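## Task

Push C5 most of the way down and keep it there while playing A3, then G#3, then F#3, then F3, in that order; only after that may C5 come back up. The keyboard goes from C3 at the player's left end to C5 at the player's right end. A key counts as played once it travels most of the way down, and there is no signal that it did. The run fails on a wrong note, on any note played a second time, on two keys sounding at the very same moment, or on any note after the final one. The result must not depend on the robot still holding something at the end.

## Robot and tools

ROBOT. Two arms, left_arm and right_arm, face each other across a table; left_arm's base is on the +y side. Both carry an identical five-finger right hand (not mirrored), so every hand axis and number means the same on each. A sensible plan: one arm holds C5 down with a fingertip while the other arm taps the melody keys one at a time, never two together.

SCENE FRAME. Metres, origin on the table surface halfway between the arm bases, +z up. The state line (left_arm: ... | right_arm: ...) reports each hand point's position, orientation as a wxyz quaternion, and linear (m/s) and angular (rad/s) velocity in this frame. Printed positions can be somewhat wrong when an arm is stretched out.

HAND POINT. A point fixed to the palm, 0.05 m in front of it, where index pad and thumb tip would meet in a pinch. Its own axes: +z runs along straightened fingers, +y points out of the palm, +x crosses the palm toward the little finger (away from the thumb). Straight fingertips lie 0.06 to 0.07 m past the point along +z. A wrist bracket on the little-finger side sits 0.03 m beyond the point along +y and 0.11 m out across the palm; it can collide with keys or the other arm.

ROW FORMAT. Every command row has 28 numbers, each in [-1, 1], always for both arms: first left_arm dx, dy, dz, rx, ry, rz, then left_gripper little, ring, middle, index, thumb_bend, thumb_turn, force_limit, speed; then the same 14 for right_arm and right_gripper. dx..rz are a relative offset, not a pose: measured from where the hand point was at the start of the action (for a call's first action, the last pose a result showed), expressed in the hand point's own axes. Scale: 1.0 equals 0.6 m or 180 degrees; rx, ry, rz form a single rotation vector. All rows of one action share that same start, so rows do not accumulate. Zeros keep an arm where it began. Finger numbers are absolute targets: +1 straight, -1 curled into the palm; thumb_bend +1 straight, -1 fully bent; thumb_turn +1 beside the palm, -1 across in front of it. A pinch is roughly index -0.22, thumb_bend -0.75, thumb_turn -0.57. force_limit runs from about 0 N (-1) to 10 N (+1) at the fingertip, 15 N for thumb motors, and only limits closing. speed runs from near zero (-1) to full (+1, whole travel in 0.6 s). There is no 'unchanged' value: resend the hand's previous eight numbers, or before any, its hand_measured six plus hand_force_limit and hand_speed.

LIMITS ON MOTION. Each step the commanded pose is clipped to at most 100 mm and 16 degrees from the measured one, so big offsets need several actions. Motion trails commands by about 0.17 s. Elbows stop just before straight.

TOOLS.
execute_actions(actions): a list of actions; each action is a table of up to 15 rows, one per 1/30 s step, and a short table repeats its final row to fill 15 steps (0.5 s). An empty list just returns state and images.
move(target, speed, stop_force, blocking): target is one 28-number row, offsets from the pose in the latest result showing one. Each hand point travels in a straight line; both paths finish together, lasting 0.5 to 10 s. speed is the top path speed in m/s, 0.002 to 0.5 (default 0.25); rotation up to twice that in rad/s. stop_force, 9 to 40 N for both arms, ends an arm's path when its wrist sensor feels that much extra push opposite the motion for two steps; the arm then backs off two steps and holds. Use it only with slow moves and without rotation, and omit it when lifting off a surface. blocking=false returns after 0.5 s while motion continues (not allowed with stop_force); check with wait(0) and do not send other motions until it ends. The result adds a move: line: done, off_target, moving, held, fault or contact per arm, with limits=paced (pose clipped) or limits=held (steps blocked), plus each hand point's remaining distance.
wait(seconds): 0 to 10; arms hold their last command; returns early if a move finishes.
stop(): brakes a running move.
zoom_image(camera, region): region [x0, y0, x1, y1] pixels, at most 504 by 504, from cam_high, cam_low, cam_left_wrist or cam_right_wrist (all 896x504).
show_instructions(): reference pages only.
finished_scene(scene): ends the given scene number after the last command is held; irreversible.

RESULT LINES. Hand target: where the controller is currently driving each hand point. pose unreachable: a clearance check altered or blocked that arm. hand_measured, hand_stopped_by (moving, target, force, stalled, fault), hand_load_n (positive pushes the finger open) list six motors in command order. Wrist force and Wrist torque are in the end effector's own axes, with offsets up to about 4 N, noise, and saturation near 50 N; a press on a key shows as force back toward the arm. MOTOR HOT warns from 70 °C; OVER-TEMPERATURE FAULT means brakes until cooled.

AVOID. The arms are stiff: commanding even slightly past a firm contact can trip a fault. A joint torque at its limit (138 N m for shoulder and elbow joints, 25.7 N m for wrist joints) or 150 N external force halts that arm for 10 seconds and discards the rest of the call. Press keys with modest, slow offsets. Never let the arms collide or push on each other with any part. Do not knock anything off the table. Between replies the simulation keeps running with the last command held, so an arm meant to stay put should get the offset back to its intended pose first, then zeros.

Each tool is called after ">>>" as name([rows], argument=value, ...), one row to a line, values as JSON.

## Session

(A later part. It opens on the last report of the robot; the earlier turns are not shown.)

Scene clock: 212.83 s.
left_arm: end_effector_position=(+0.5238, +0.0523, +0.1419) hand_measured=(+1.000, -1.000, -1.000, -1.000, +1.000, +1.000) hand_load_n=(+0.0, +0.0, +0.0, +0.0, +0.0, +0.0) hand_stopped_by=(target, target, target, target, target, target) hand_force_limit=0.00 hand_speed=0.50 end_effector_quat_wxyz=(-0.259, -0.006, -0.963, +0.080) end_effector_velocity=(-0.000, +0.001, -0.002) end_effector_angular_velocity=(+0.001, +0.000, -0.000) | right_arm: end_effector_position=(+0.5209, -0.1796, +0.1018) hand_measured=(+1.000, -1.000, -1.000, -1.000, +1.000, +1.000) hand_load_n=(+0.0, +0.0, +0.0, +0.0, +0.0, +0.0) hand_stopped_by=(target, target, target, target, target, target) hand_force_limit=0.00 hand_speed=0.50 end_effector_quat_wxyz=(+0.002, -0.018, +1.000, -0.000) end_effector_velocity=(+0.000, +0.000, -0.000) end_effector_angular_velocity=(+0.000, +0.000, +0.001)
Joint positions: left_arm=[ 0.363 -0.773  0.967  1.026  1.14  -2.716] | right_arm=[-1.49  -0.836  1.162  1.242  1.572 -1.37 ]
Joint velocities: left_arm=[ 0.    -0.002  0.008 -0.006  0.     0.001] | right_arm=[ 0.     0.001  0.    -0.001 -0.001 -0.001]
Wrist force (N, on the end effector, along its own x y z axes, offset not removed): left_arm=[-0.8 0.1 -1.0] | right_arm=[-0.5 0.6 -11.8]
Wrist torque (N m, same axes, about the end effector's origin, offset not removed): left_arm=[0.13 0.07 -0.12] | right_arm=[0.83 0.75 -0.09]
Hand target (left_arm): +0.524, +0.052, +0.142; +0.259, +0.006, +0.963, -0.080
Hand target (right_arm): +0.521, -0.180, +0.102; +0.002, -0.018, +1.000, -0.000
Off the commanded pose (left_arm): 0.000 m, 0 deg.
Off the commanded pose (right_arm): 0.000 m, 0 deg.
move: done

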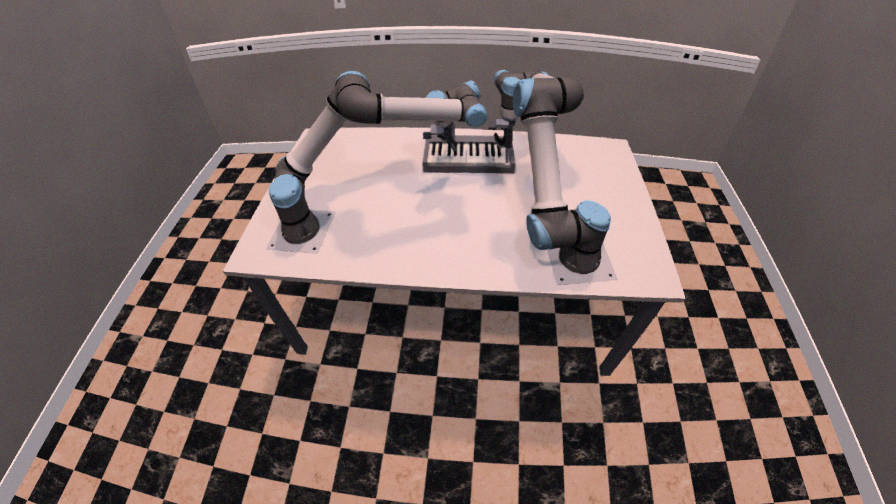

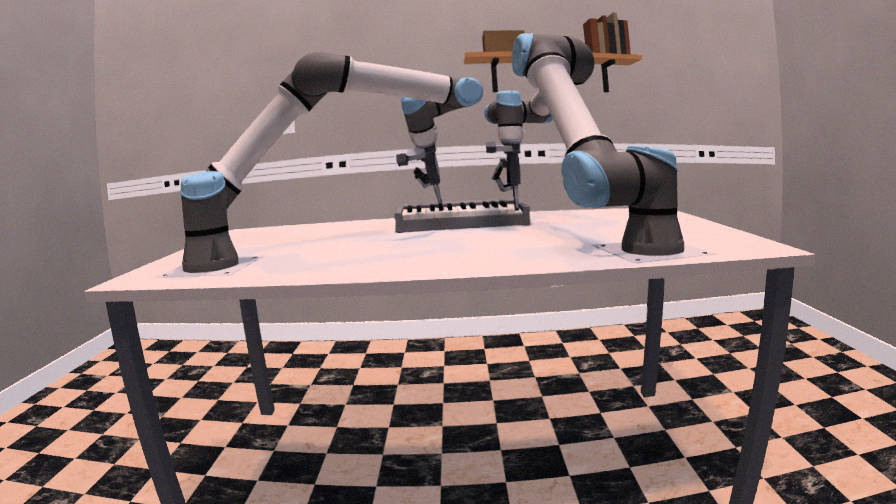

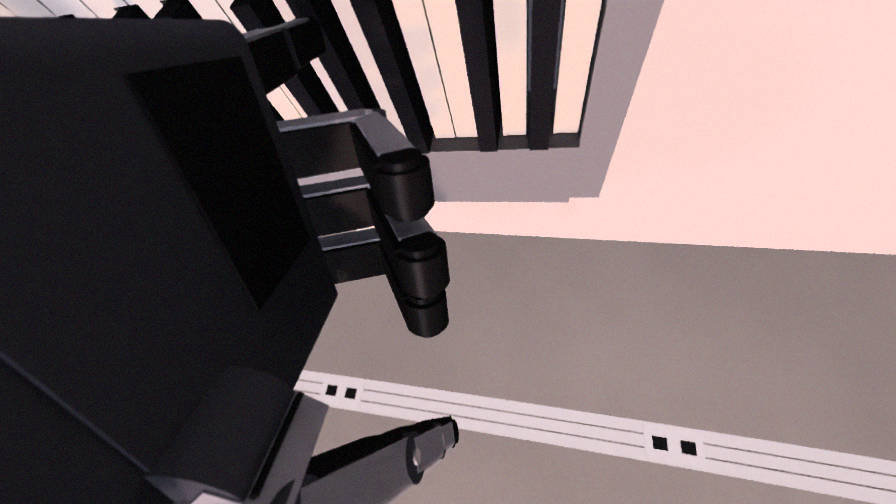

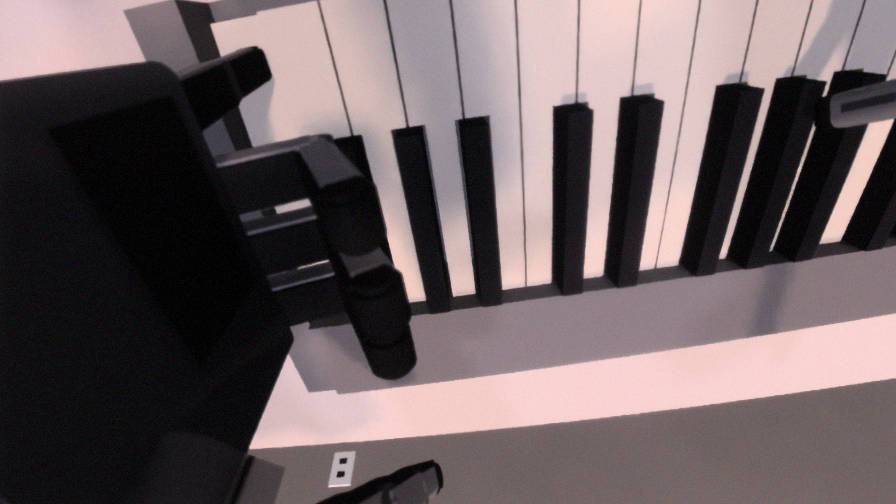

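>>> move(target=[0.00012,-0.00411,0.00066,0,0,0,1,-1,-1,-1,1,1,0,0.5,0,0,0,0,0,0,1,-1,-1,-1,1,1,0,0.5], speed=0.02)

>>> zoom_image(camera="cam_low", region=[415, 185, 465, 220])

>>> zoom_image(camera="cam_right_wrist", region=[736, 50, 896, 160])

>>> zoom_image(camera="cam_left_wrist", region=[240, 0, 400, 90])

Scene clock: 240.23 s.
left_arm: end_effector_position=(+0.5238, +0.0500, +0.1419) hand_measured=(+1.000, -1.000, -1.000, -1.000, +1.000, +1.000) hand_load_n=(+0.0, +0.0, +0.0, +0.0, +0.0, +0.0) hand_stopped_by=(target, target, target, target, target, target) hand_force_limit=0.00 hand_speed=0.50 end_effector_quat_wxyz=(-0.259, -0.006, -0.963, +0.080) end_effector_velocity=(+0.000, -0.001, -0.000) end_effector_angular_velocity=(+0.001, +0.000, +0.001) | right_arm: end_effector_position=(+0.5209, -0.1796, +0.1018) hand_measured=(+1.000, -1.000, -1.000, -1.000, +1.000, +1.000) hand_load_n=(+0.0, +0.0, +0.0, +0.0, +0.0, +0.0) hand_stopped_by=(target, target, target, target, target, target) hand_force_limit=0.00 hand_speed=0.50 end_effector_quat_wxyz=(+0.002, -0.018, +1.000, -0.000) end_effector_velocity=(+0.000, +0.001, -0.000) end_effector_angular_velocity=(+0.001, -0.002, +0.001)
Joint positions: left_arm=[ 0.361 -0.767  0.957  1.031  1.139 -2.717] | right_arm=[-1.49  -0.836  1.162  1.242  1.572 -1.37 ]
Joint velocities: left_arm=[-0.001  0.005 -0.007  0.004 -0.001 -0.002] | right_arm=[ 0.001 -0.     0.    -0.002 -0.001 -0.   ]
Wrist force (N, on the end effector, along its own x y z axes, offset not removed): left_arm=[-0.5 0.3 0.2] | right_arm=[0.2 -2.3 -8.4]
Wrist torque (N m, same axes, about the end effector's origin, offset not removed): left_arm=[0.02 -0.04 -0.10] | right_arm=[0.02 0.74 0.08]
Hand target (left_arm): +0.524, +0.050, +0.142; +0.259, +0.006, +0.963, -0.080
Hand target (right_arm): +0.521, -0.180, +0.102; +0.002, -0.018, +1.000, -0.000
Off the commanded pose (left_arm): 0.000 m, 0 deg.
Off the commanded pose (right_arm): 0.000 m, 0 deg.
move: done

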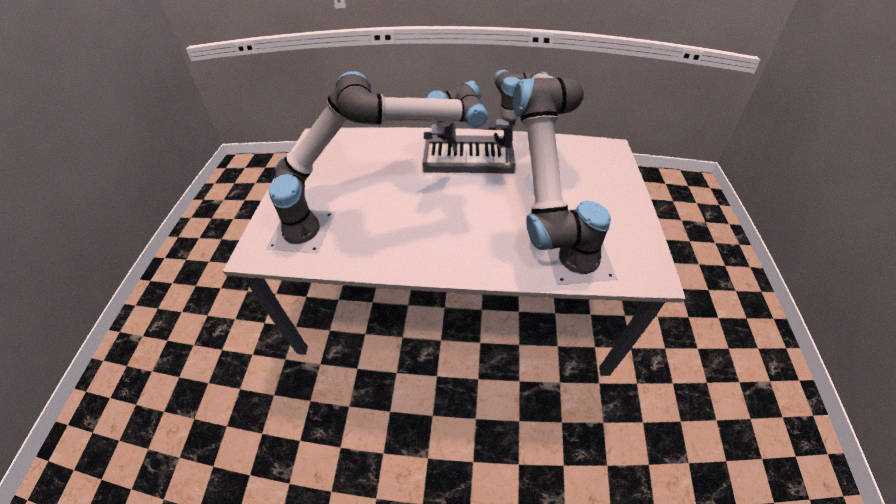

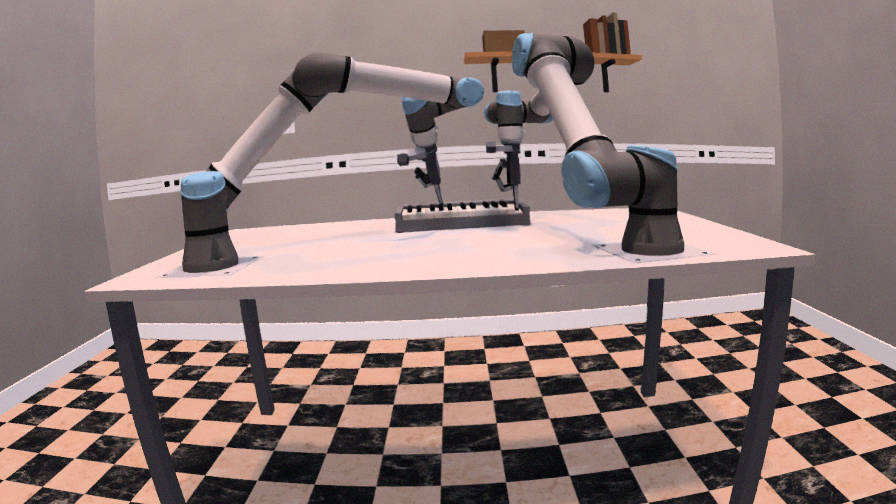

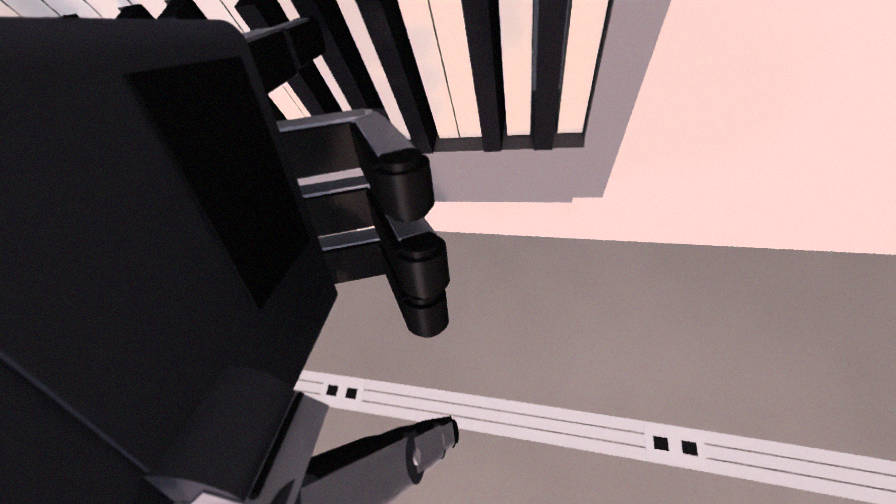

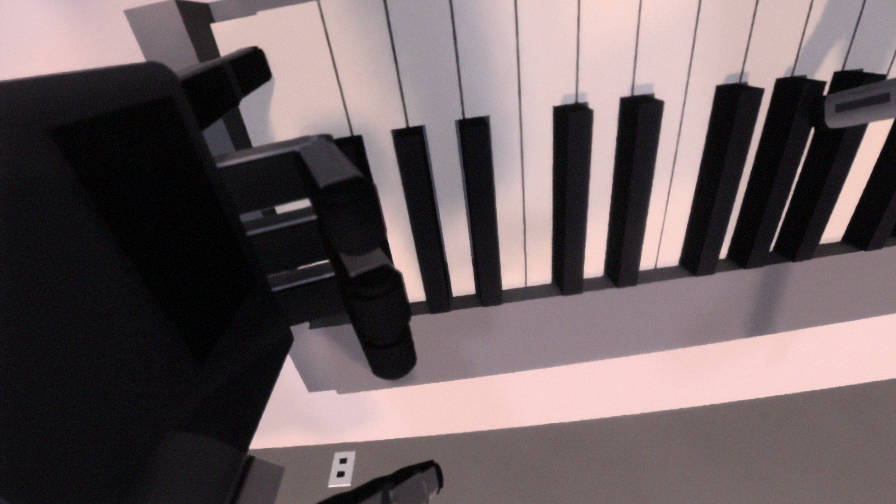

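Region (415, 185, 465, 220) of cam_low's 896x504 image, scaled by 10.080, with more detail than that image has; it fills the top 353 rows of this view, and the rest is white.

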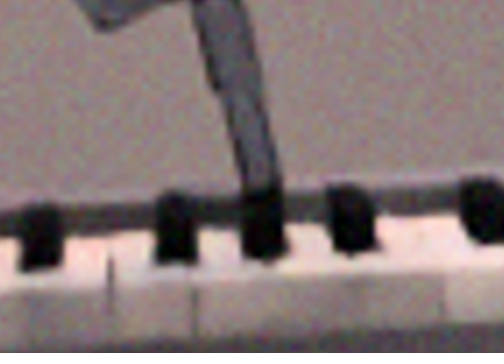

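Region (736, 50, 896, 160) of cam_right_wrist's 896x504 image, scaled by 3.150, with more detail than that image has; it fills the top 346 rows of this view, and the rest is white.

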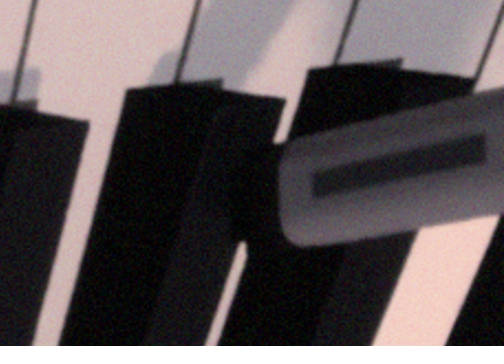

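Region (240, 0, 400, 90) of cam_left_wrist's 896x504 image, scaled by 3.150, with more detail than that image has; it fills the top 284 rows of this view, and the rest is white.

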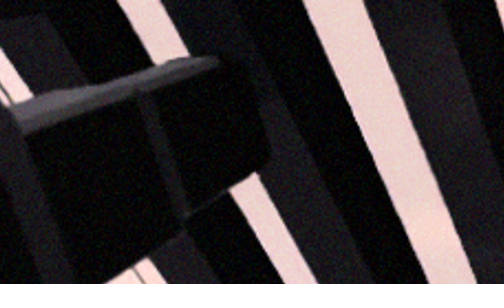

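>>> move(target=[0.01166,0.00352,0.01995,0,0,0,1,-1,-1,-1,1,1,0,0.5,0,0,0,0,0,0,1,-1,-1,-1,1,1,0,0.5], speed=0.005, stop_force=9)

>>> zoom_image(camera="cam_right_wrist", region=[696, 40, 896, 180])

>>> zoom_image(camera="cam_low", region=[415, 185, 465, 220])

Scene clock: 254.23 s.
left_arm: end_effector_position=(+0.5238, +0.0500, +0.1326) hand_measured=(+1.000, -1.000, -1.000, -1.000, +1.000, +1.000) hand_load_n=(+0.5, +0.0, +0.0, +0.0, +0.0, +0.0) hand_stopped_by=(target, target, target, target, target, target) hand_force_limit=0.00 hand_speed=0.50 end_effector_quat_wxyz=(-0.259, -0.006, -0.963, +0.080) end_effector_velocity=(+0.000, +0.001, +0.001) end_effector_angular_velocity=(+0.001, +0.001, +0.003) | right_arm: end_effector_position=(+0.5209, -0.1796, +0.1018) hand_measured=(+1.000, -1.000, -1.000, -1.000, +1.000, +1.000) hand_load_n=(+0.0, +0.0, +0.0, +0.0, +0.0, +0.0) hand_stopped_by=(target, target, target, target, target, target) hand_force_limit=0.00 hand_speed=0.50 end_effector_quat_wxyz=(+0.002, -0.018, +1.000, -0.000) end_effector_velocity=(+0.001, -0.000, +0.000) end_effector_angular_velocity=(-0.001, -0.002, -0.000)
Joint positions: left_arm=[ 0.361 -0.761  0.971  1.011  1.139 -2.718] | right_arm=[-1.49  -0.836  1.162  1.242  1.572 -1.37 ]
Joint velocities: left_arm=[ 0.001 -0.    -0.003  0.005  0.    -0.002] | right_arm=[-0.    -0.    -0.    -0.001  0.001 -0.   ]
Wrist force (N, on the end effector, along its own x y z axes, offset not removed): left_arm=[-6.4 -1.2 -13.2] | right_arm=[-1.7 0.8 -8.2]
Wrist torque (N m, same axes, about the end effector's origin, offset not removed): left_arm=[1.17 0.84 -0.64] | right_arm=[0.66 0.98 -0.01]
Hand target (left_arm): +0.524, +0.050, +0.133; +0.259, +0.006, +0.963, -0.080
Hand target (right_arm): +0.521, -0.180, +0.102; +0.002, -0.018, +1.000, -0.000
Off the commanded pose (left_arm): 0.005 m, 0 deg.
Off the commanded pose (right_arm): 0.000 m, 0 deg.
move: contact (left_arm)

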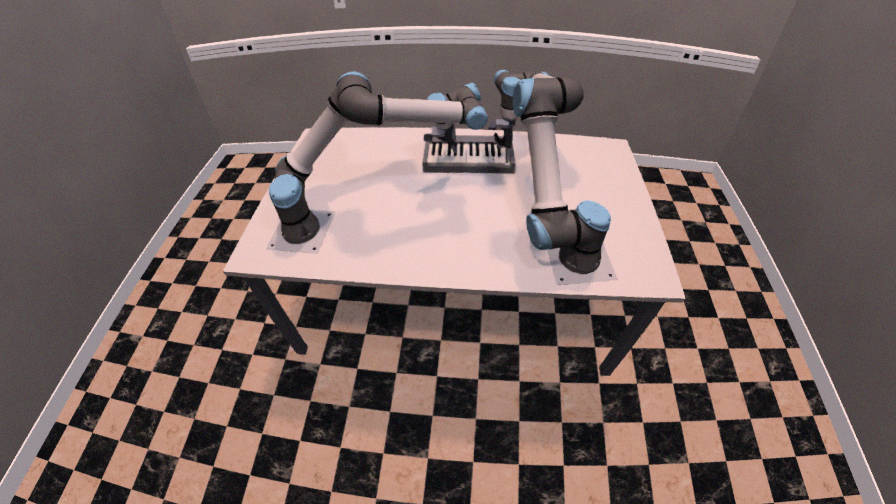

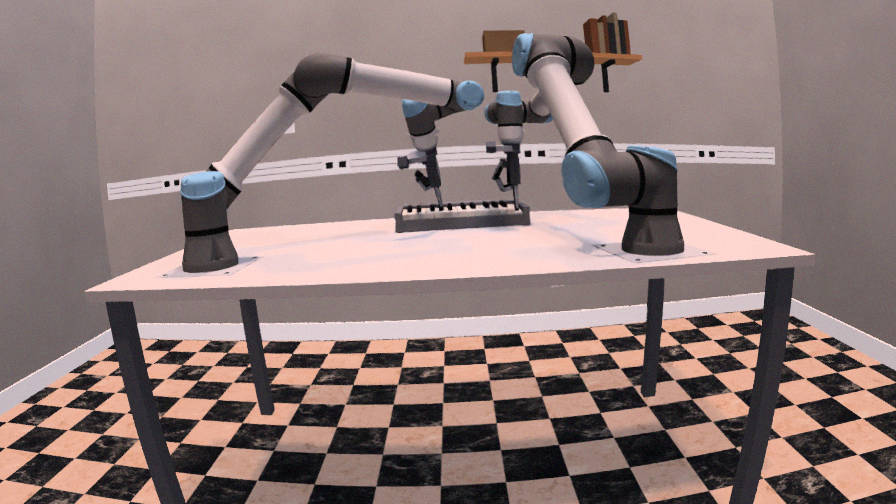

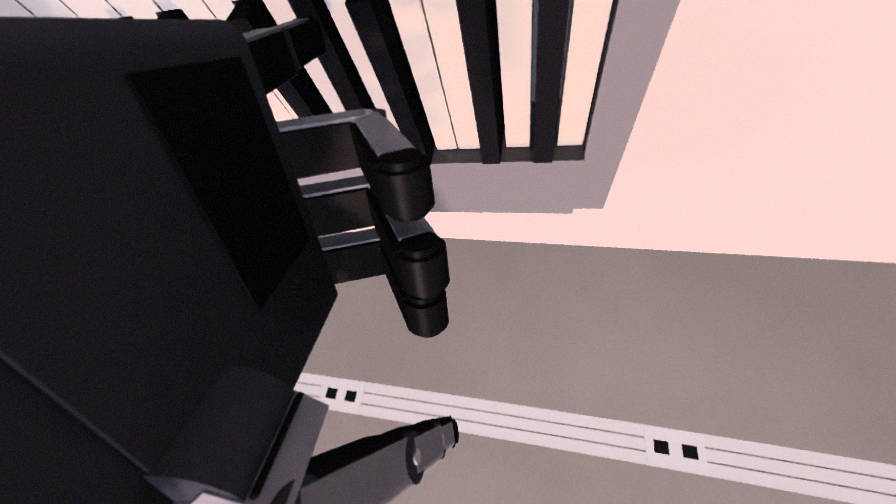

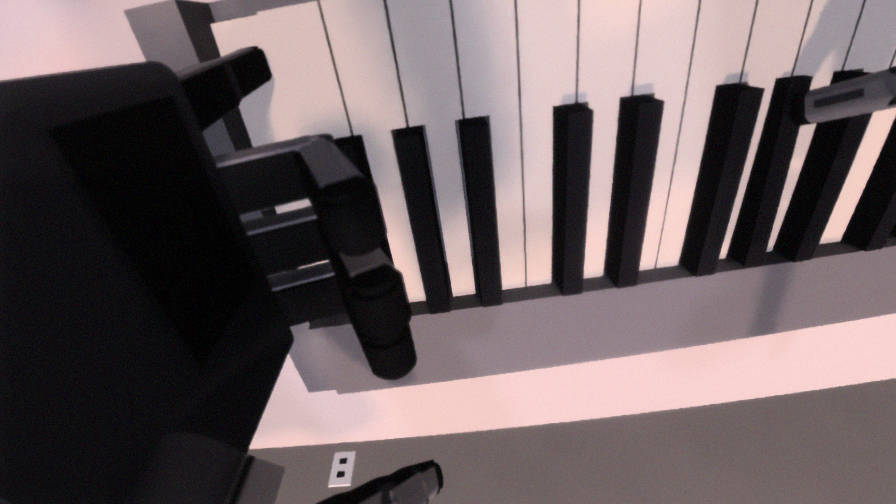

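Region (696, 40, 896, 180) of cam_right_wrist's 896x504 image, scaled by 2.520, with more detail than that image has; it fills the top 353 rows of this view, and the rest is white.

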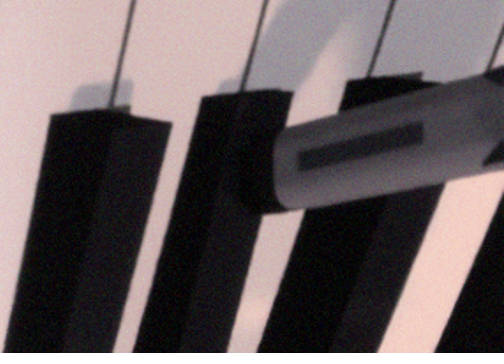

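Region (415, 185, 465, 220) of cam_low's 896x504 image, scaled by 10.080, with more detail than that image has; it fills the top 353 rows of this view, and the rest is white.

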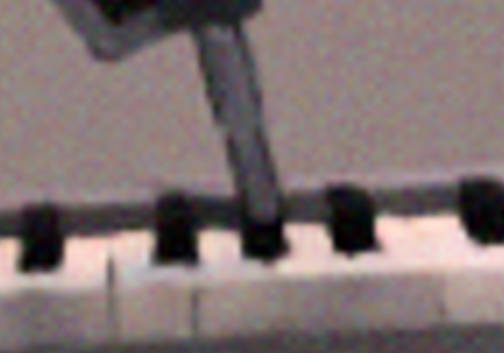

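>>> move(target=[-0.00916,-0.00277,-0.01567,0,0,0,1,-1,-1,-1,1,1,0,0.5,0,0,0,0,0,0,1,-1,-1,-1,1,1,0,0.5], speed=0.04)

>>> move(target=[0.0021,0.04384,-0.00605,0,0,0,1,-1,-1,-1,1,1,0,0.5,0,0,0,0,0,0,1,-1,-1,-1,1,1,0,0.5], speed=0.05)

>>> zoom_image(camera="cam_left_wrist", region=[240, 0, 400, 90])

>>> zoom_image(camera="cam_low", region=[405, 185, 455, 220])

>>> zoom_image(camera="cam_right_wrist", region=[736, 50, 896, 160])

Scene clock: 265.77 s.
left_arm: end_effector_position=(+0.5238, +0.0499, +0.1433) hand_measured=(+1.000, -1.000, -1.000, -1.000, +1.000, +1.000) hand_load_n=(+0.0, +0.0, +0.0, +0.0, +0.0, +0.0) hand_stopped_by=(target, target, target, target, target, target) hand_force_limit=0.00 hand_speed=0.50 end_effector_quat_wxyz=(-0.259, -0.006, -0.963, +0.080) end_effector_velocity=(-0.000, -0.000, +0.003) end_effector_angular_velocity=(+0.000, +0.000, -0.000) | right_arm: end_effector_position=(+0.5209, -0.1796, +0.1018) hand_measured=(+1.000, -1.000, -1.000, -1.000, +1.000, +1.000) hand_load_n=(+0.0, +0.0, +0.0, +0.0, +0.0, +0.0) hand_stopped_by=(target, target, target, target, target, target) hand_force_limit=0.00 hand_speed=0.50 end_effector_quat_wxyz=(+0.002, -0.018, +1.000, -0.000) end_effector_velocity=(-0.000, +0.000, +0.000) end_effector_angular_velocity=(+0.001, +0.001, -0.000)
Joint positions: left_arm=[ 0.361 -0.767  0.954  1.034  1.139 -2.717] | right_arm=[-1.49  -0.836  1.162  1.242  1.572 -1.37 ]
Joint velocities: left_arm=[-0.    -0.001 -0.005  0.006  0.     0.   ] | right_arm=[-0.    -0.     0.     0.    -0.001  0.   ]
Wrist force (N, on the end effector, along its own x y z axes, offset not removed): left_arm=[-0.9 3.7 -0.3] | right_arm=[1.8 -0.8 -6.4]
Wrist torque (N m, same axes, about the end effector's origin, offset not removed): left_arm=[0.59 0.03 -0.11] | right_arm=[0.33 0.30 0.30]
Hand target (left_arm): +0.524, +0.050, +0.144; +0.259, +0.006, +0.963, -0.080
Hand target (right_arm): +0.521, -0.180, +0.102; +0.002, -0.018, +1.000, -0.000
Off the commanded pose (left_arm): 0.000 m, 0 deg.
Off the commanded pose (right_arm): 0.000 m, 0 deg.
move: done

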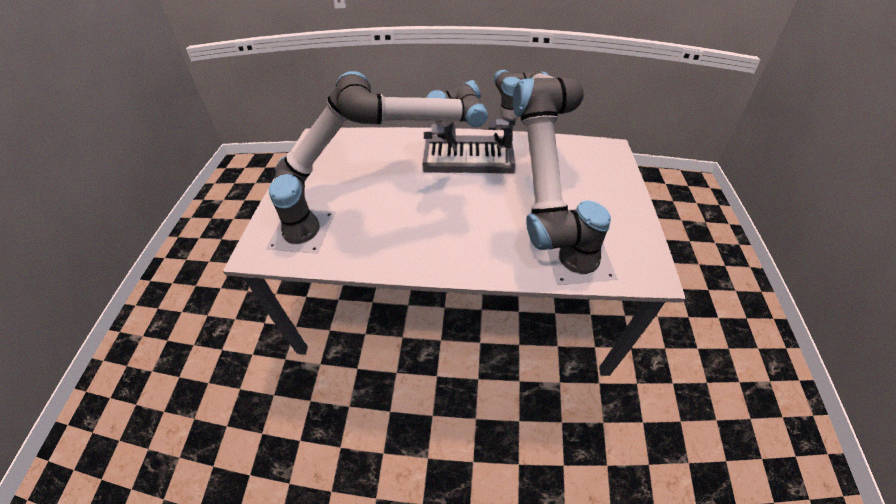

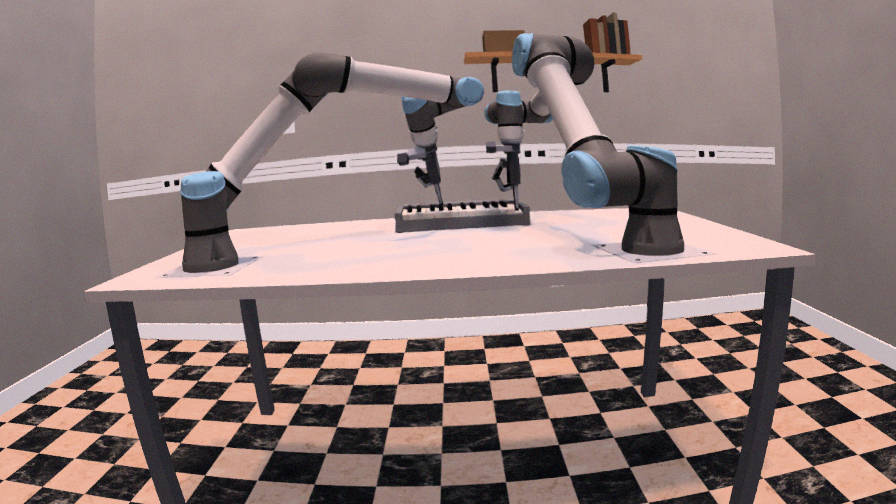

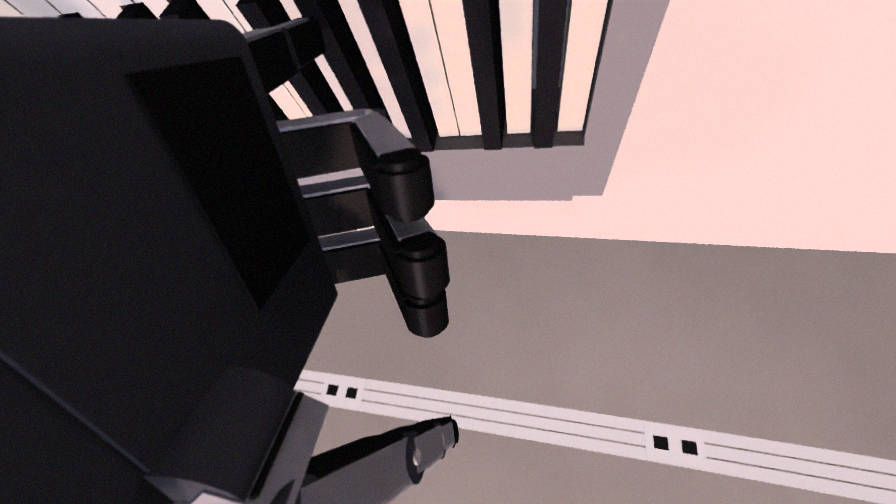

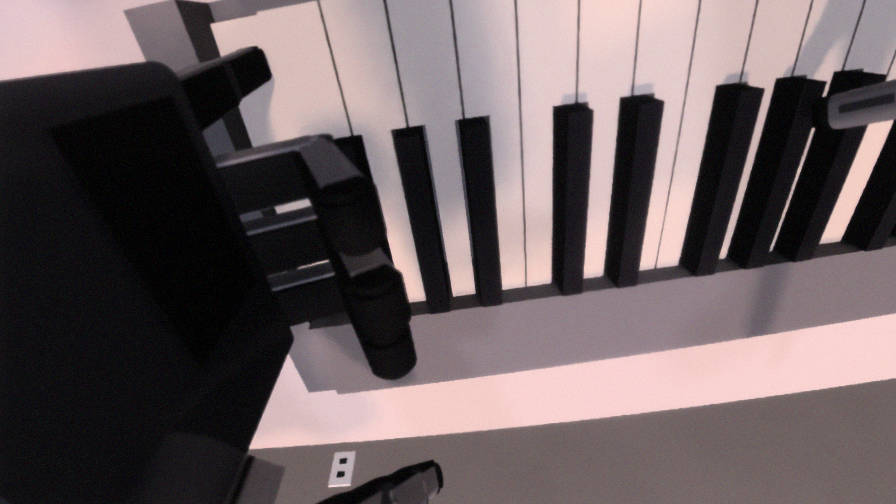

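Scene clock: 266.73 s.
left_arm: end_effector_position=(+0.5223, +0.0761, +0.1419) hand_measured=(+1.000, -1.000, -1.000, -1.000, +1.000, +1.000) hand_load_n=(+0.0, +0.0, +0.0, +0.0, +0.0, +0.0) hand_stopped_by=(target, target, target, target, target, target) hand_force_limit=0.00 hand_speed=0.50 end_effector_quat_wxyz=(-0.259, -0.006, -0.963, +0.080) end_effector_velocity=(-0.000, +0.003, -0.000) end_effector_angular_velocity=(+0.000, -0.001, -0.002) | right_arm: end_effector_position=(+0.5209, -0.1796, +0.1018) hand_measured=(+1.000, -1.000, -1.000, -1.000, +1.000, +1.000) hand_load_n=(+0.0, +0.0, +0.0, +0.0, +0.0, +0.0) hand_stopped_by=(target, target, target, target, target, target) hand_force_limit=0.00 hand_speed=0.50 end_effector_quat_wxyz=(+0.002, -0.018, +1.000, -0.000) end_effector_velocity=(-0.000, -0.000, -0.000) end_effector_angular_velocity=(-0.001, -0.000, +0.000)
Joint positions: left_arm=[ 0.374 -0.831  1.069  0.977  1.144 -2.705] | right_arm=[-1.49  -0.836  1.162  1.242  1.572 -1.37 ]
Joint velocities: left_arm=[ 0.001 -0.007  0.013 -0.008  0.     0.004] | right_arm=[ 0.    -0.    -0.     0.     0.001  0.   ]
Wrist force (N, on the end effector, along its own x y z axes, offset not removed): left_arm=[-0.9 1.5 0.3] | right_arm=[2.1 0.5 -10.8]
Wrist torque (N m, same axes, about the end effector's origin, offset not removed): left_arm=[0.23 -0.01 -0.08] | right_arm=[0.77 0.44 0.30]
Hand target (left_arm): +0.522, +0.076, +0.142; +0.259, +0.006, +0.963, -0.080
Hand target (right_arm): +0.521, -0.180, +0.102; +0.002, -0.018, +1.000, -0.000
Off the commanded pose (left_arm): 0.000 m, 0 deg.
Off the commanded pose (right_arm): 0.000 m, 0 deg.
move: done

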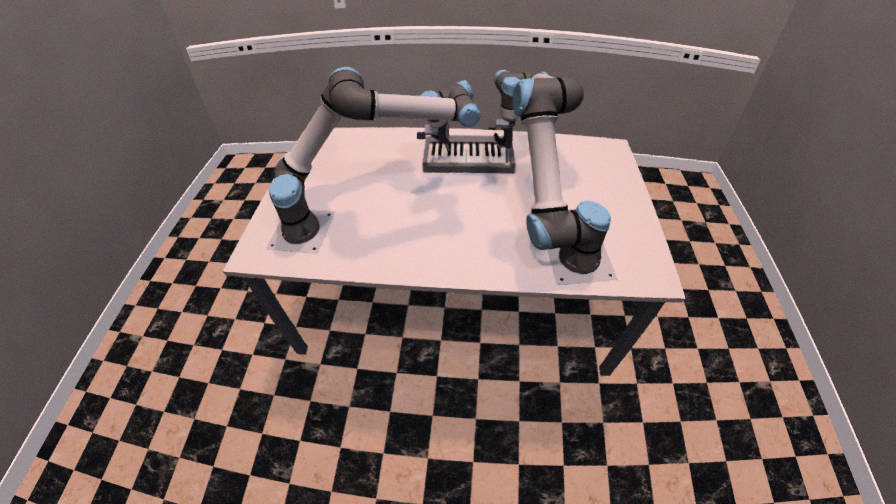

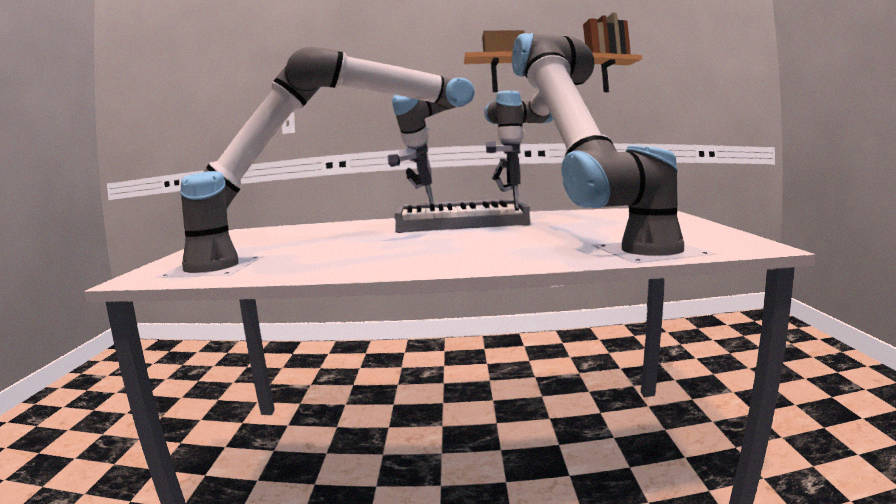

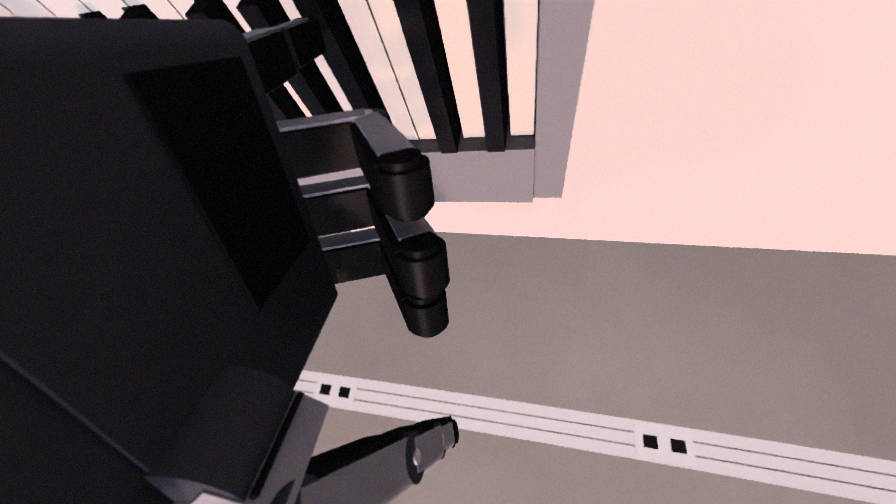

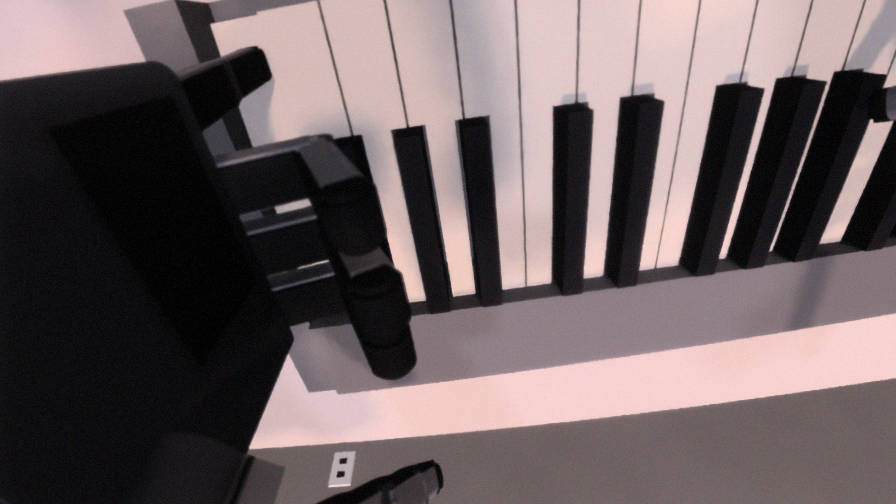

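Region (240, 0, 400, 90) of cam_left_wrist's 896x504 image, scaled by 3.150, with more detail than that image has; it fills the top 284 rows of this view, and the rest is white.

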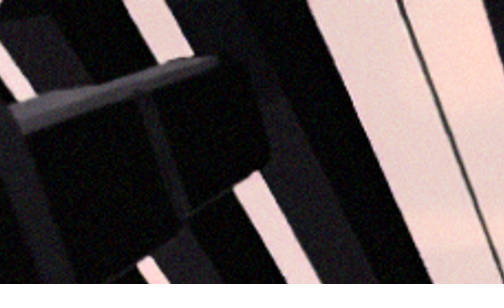

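Region (405, 185, 455, 220) of cam_low's 896x504 image, scaled by 10.080, with more detail than that image has; it fills the top 353 rows of this view, and the rest is white.

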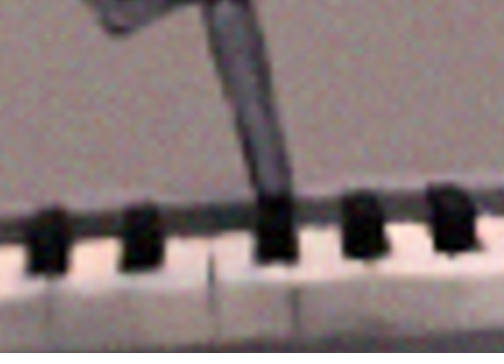

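Region (736, 50, 896, 160) of cam_right_wrist's 896x504 image, scaled by 3.150, with more detail than that image has; it fills the top 346 rows of this view, and the rest is white.

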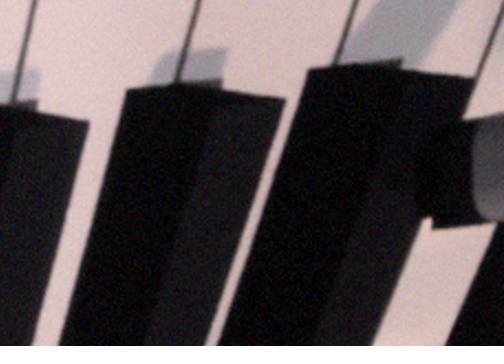

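Alignment matches the G#3 view. Pressing F#3.

>>> move(target=[0.01166,0.0042,0.01985,0,0,0,1,-1,-1,-1,1,1,0,0.5,0,0,0,0,0,0,1,-1,-1,-1,1,1,0,0.5], speed=0.005, stop_force=9)

>>> zoom_image(camera="cam_right_wrist", region=[736, 50, 896, 160])

Scene clock: 273.67 s.
left_arm: end_effector_position=(+0.5223, +0.0766, +0.1327) hand_measured=(+1.000, -1.000, -1.000, -1.000, +1.000, +1.000) hand_load_n=(+0.0, +0.0, +0.0, +0.0, +0.0, +0.0) hand_stopped_by=(target, target, target, target, target, target) hand_force_limit=0.00 hand_speed=0.50 end_effector_quat_wxyz=(-0.259, -0.006, -0.963, +0.080) end_effector_velocity=(-0.001, +0.000, +0.001) end_effector_angular_velocity=(+0.003, +0.001, -0.000) | right_arm: end_effector_position=(+0.5209, -0.1796, +0.1018) hand_measured=(+1.000, -1.000, -1.000, -1.000, +1.000, +1.000) hand_load_n=(+0.0, +0.0, +0.0, +0.0, +0.0, +0.0) hand_stopped_by=(target, target, target, target, target, target) hand_force_limit=0.00 hand_speed=0.50 end_effector_quat_wxyz=(+0.002, -0.018, +1.000, -0.000) end_effector_velocity=(-0.000, -0.000, -0.000) end_effector_angular_velocity=(-0.001, +0.000, -0.000)
Joint positions: left_arm=[ 0.374 -0.826  1.085  0.957  1.144 -2.704] | right_arm=[-1.49  -0.836  1.162  1.242  1.572 -1.37 ]
Joint velocities: left_arm=[-0.001  0.    -0.002  0.005 -0.    -0.   ] | right_arm=[0.001 0.    0.    0.    0.001 0.001]
Wrist force (N, on the end effector, along its own x y z axes, offset not removed): left_arm=[-5.3 -1.0 -11.6] | right_arm=[-0.6 1.8 -5.9]
Wrist torque (N m, same axes, about the end effector's origin, offset not removed): left_arm=[1.03 0.64 -0.53] | right_arm=[0.45 0.62 0.09]
Hand target (left_arm): +0.522, +0.076, +0.133; +0.259, +0.006, +0.963, -0.080
Hand target (right_arm): +0.521, -0.180, +0.102; +0.002, -0.018, +1.000, -0.000
Off the commanded pose (left_arm): 0.005 m, 0 deg.
Off the commanded pose (right_arm): 0.000 m, 0 deg.
move: contact (left_arm)

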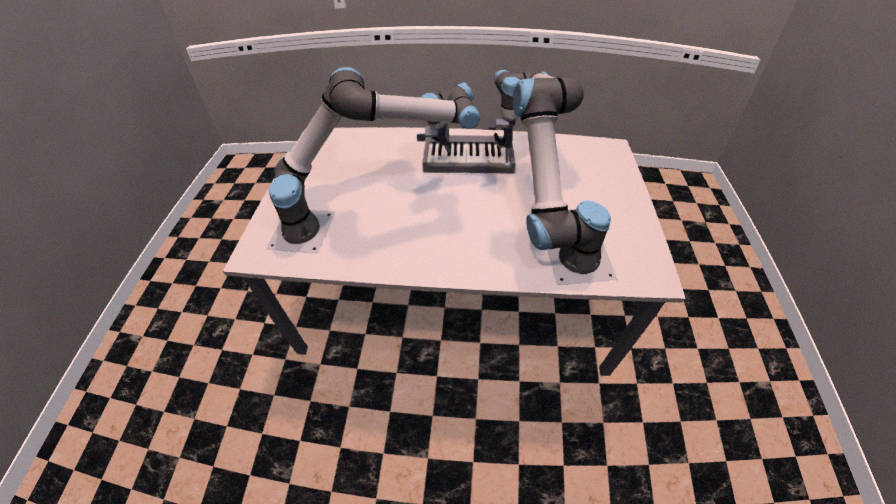

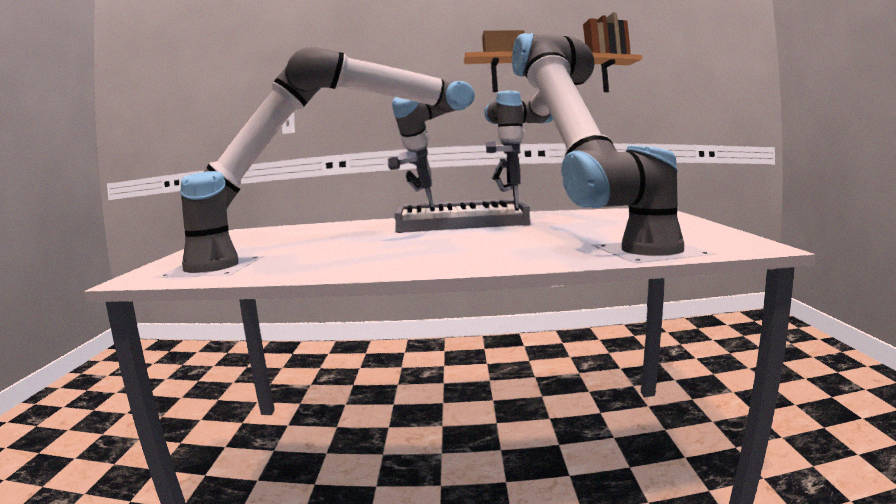

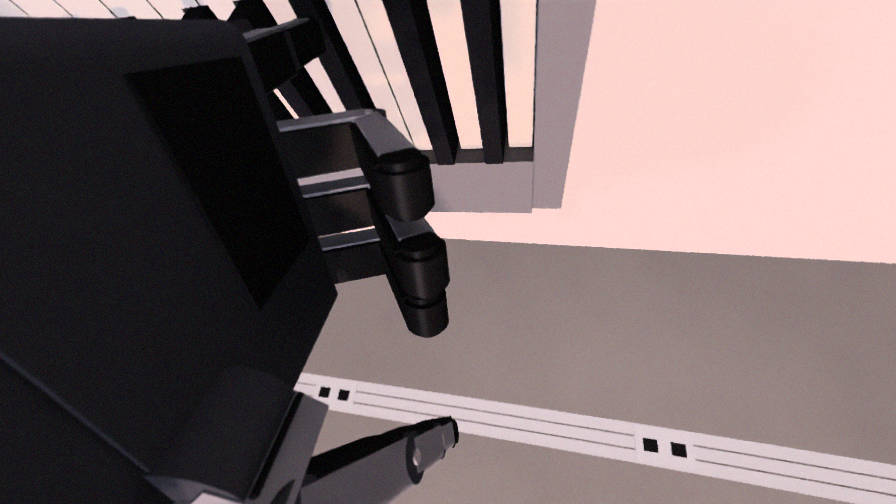

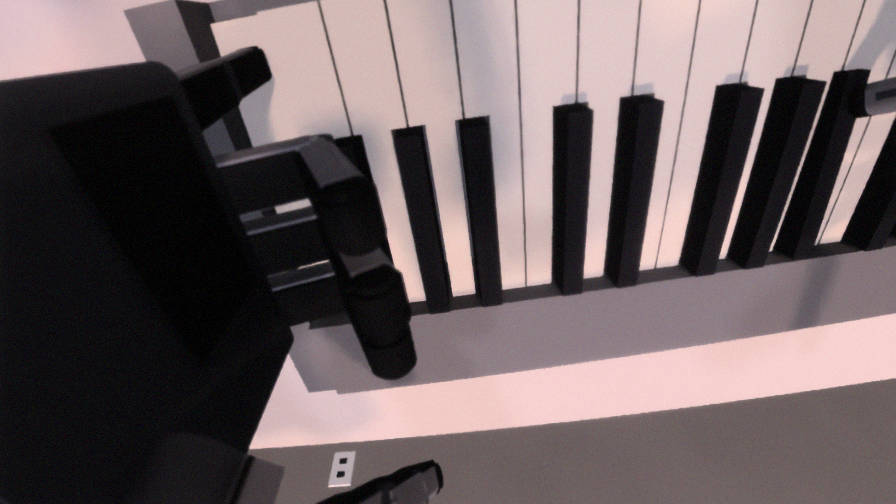

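Region (736, 50, 896, 160) of cam_right_wrist's 896x504 image, scaled by 3.150, with more detail than that image has; it fills the top 346 rows of this view, and the rest is white.

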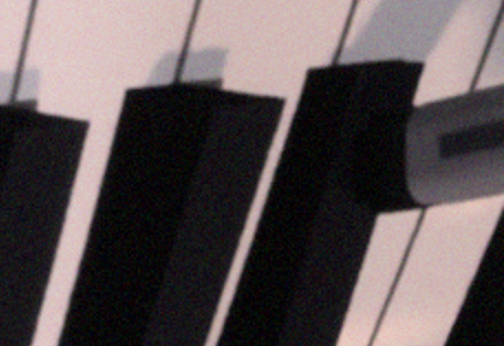

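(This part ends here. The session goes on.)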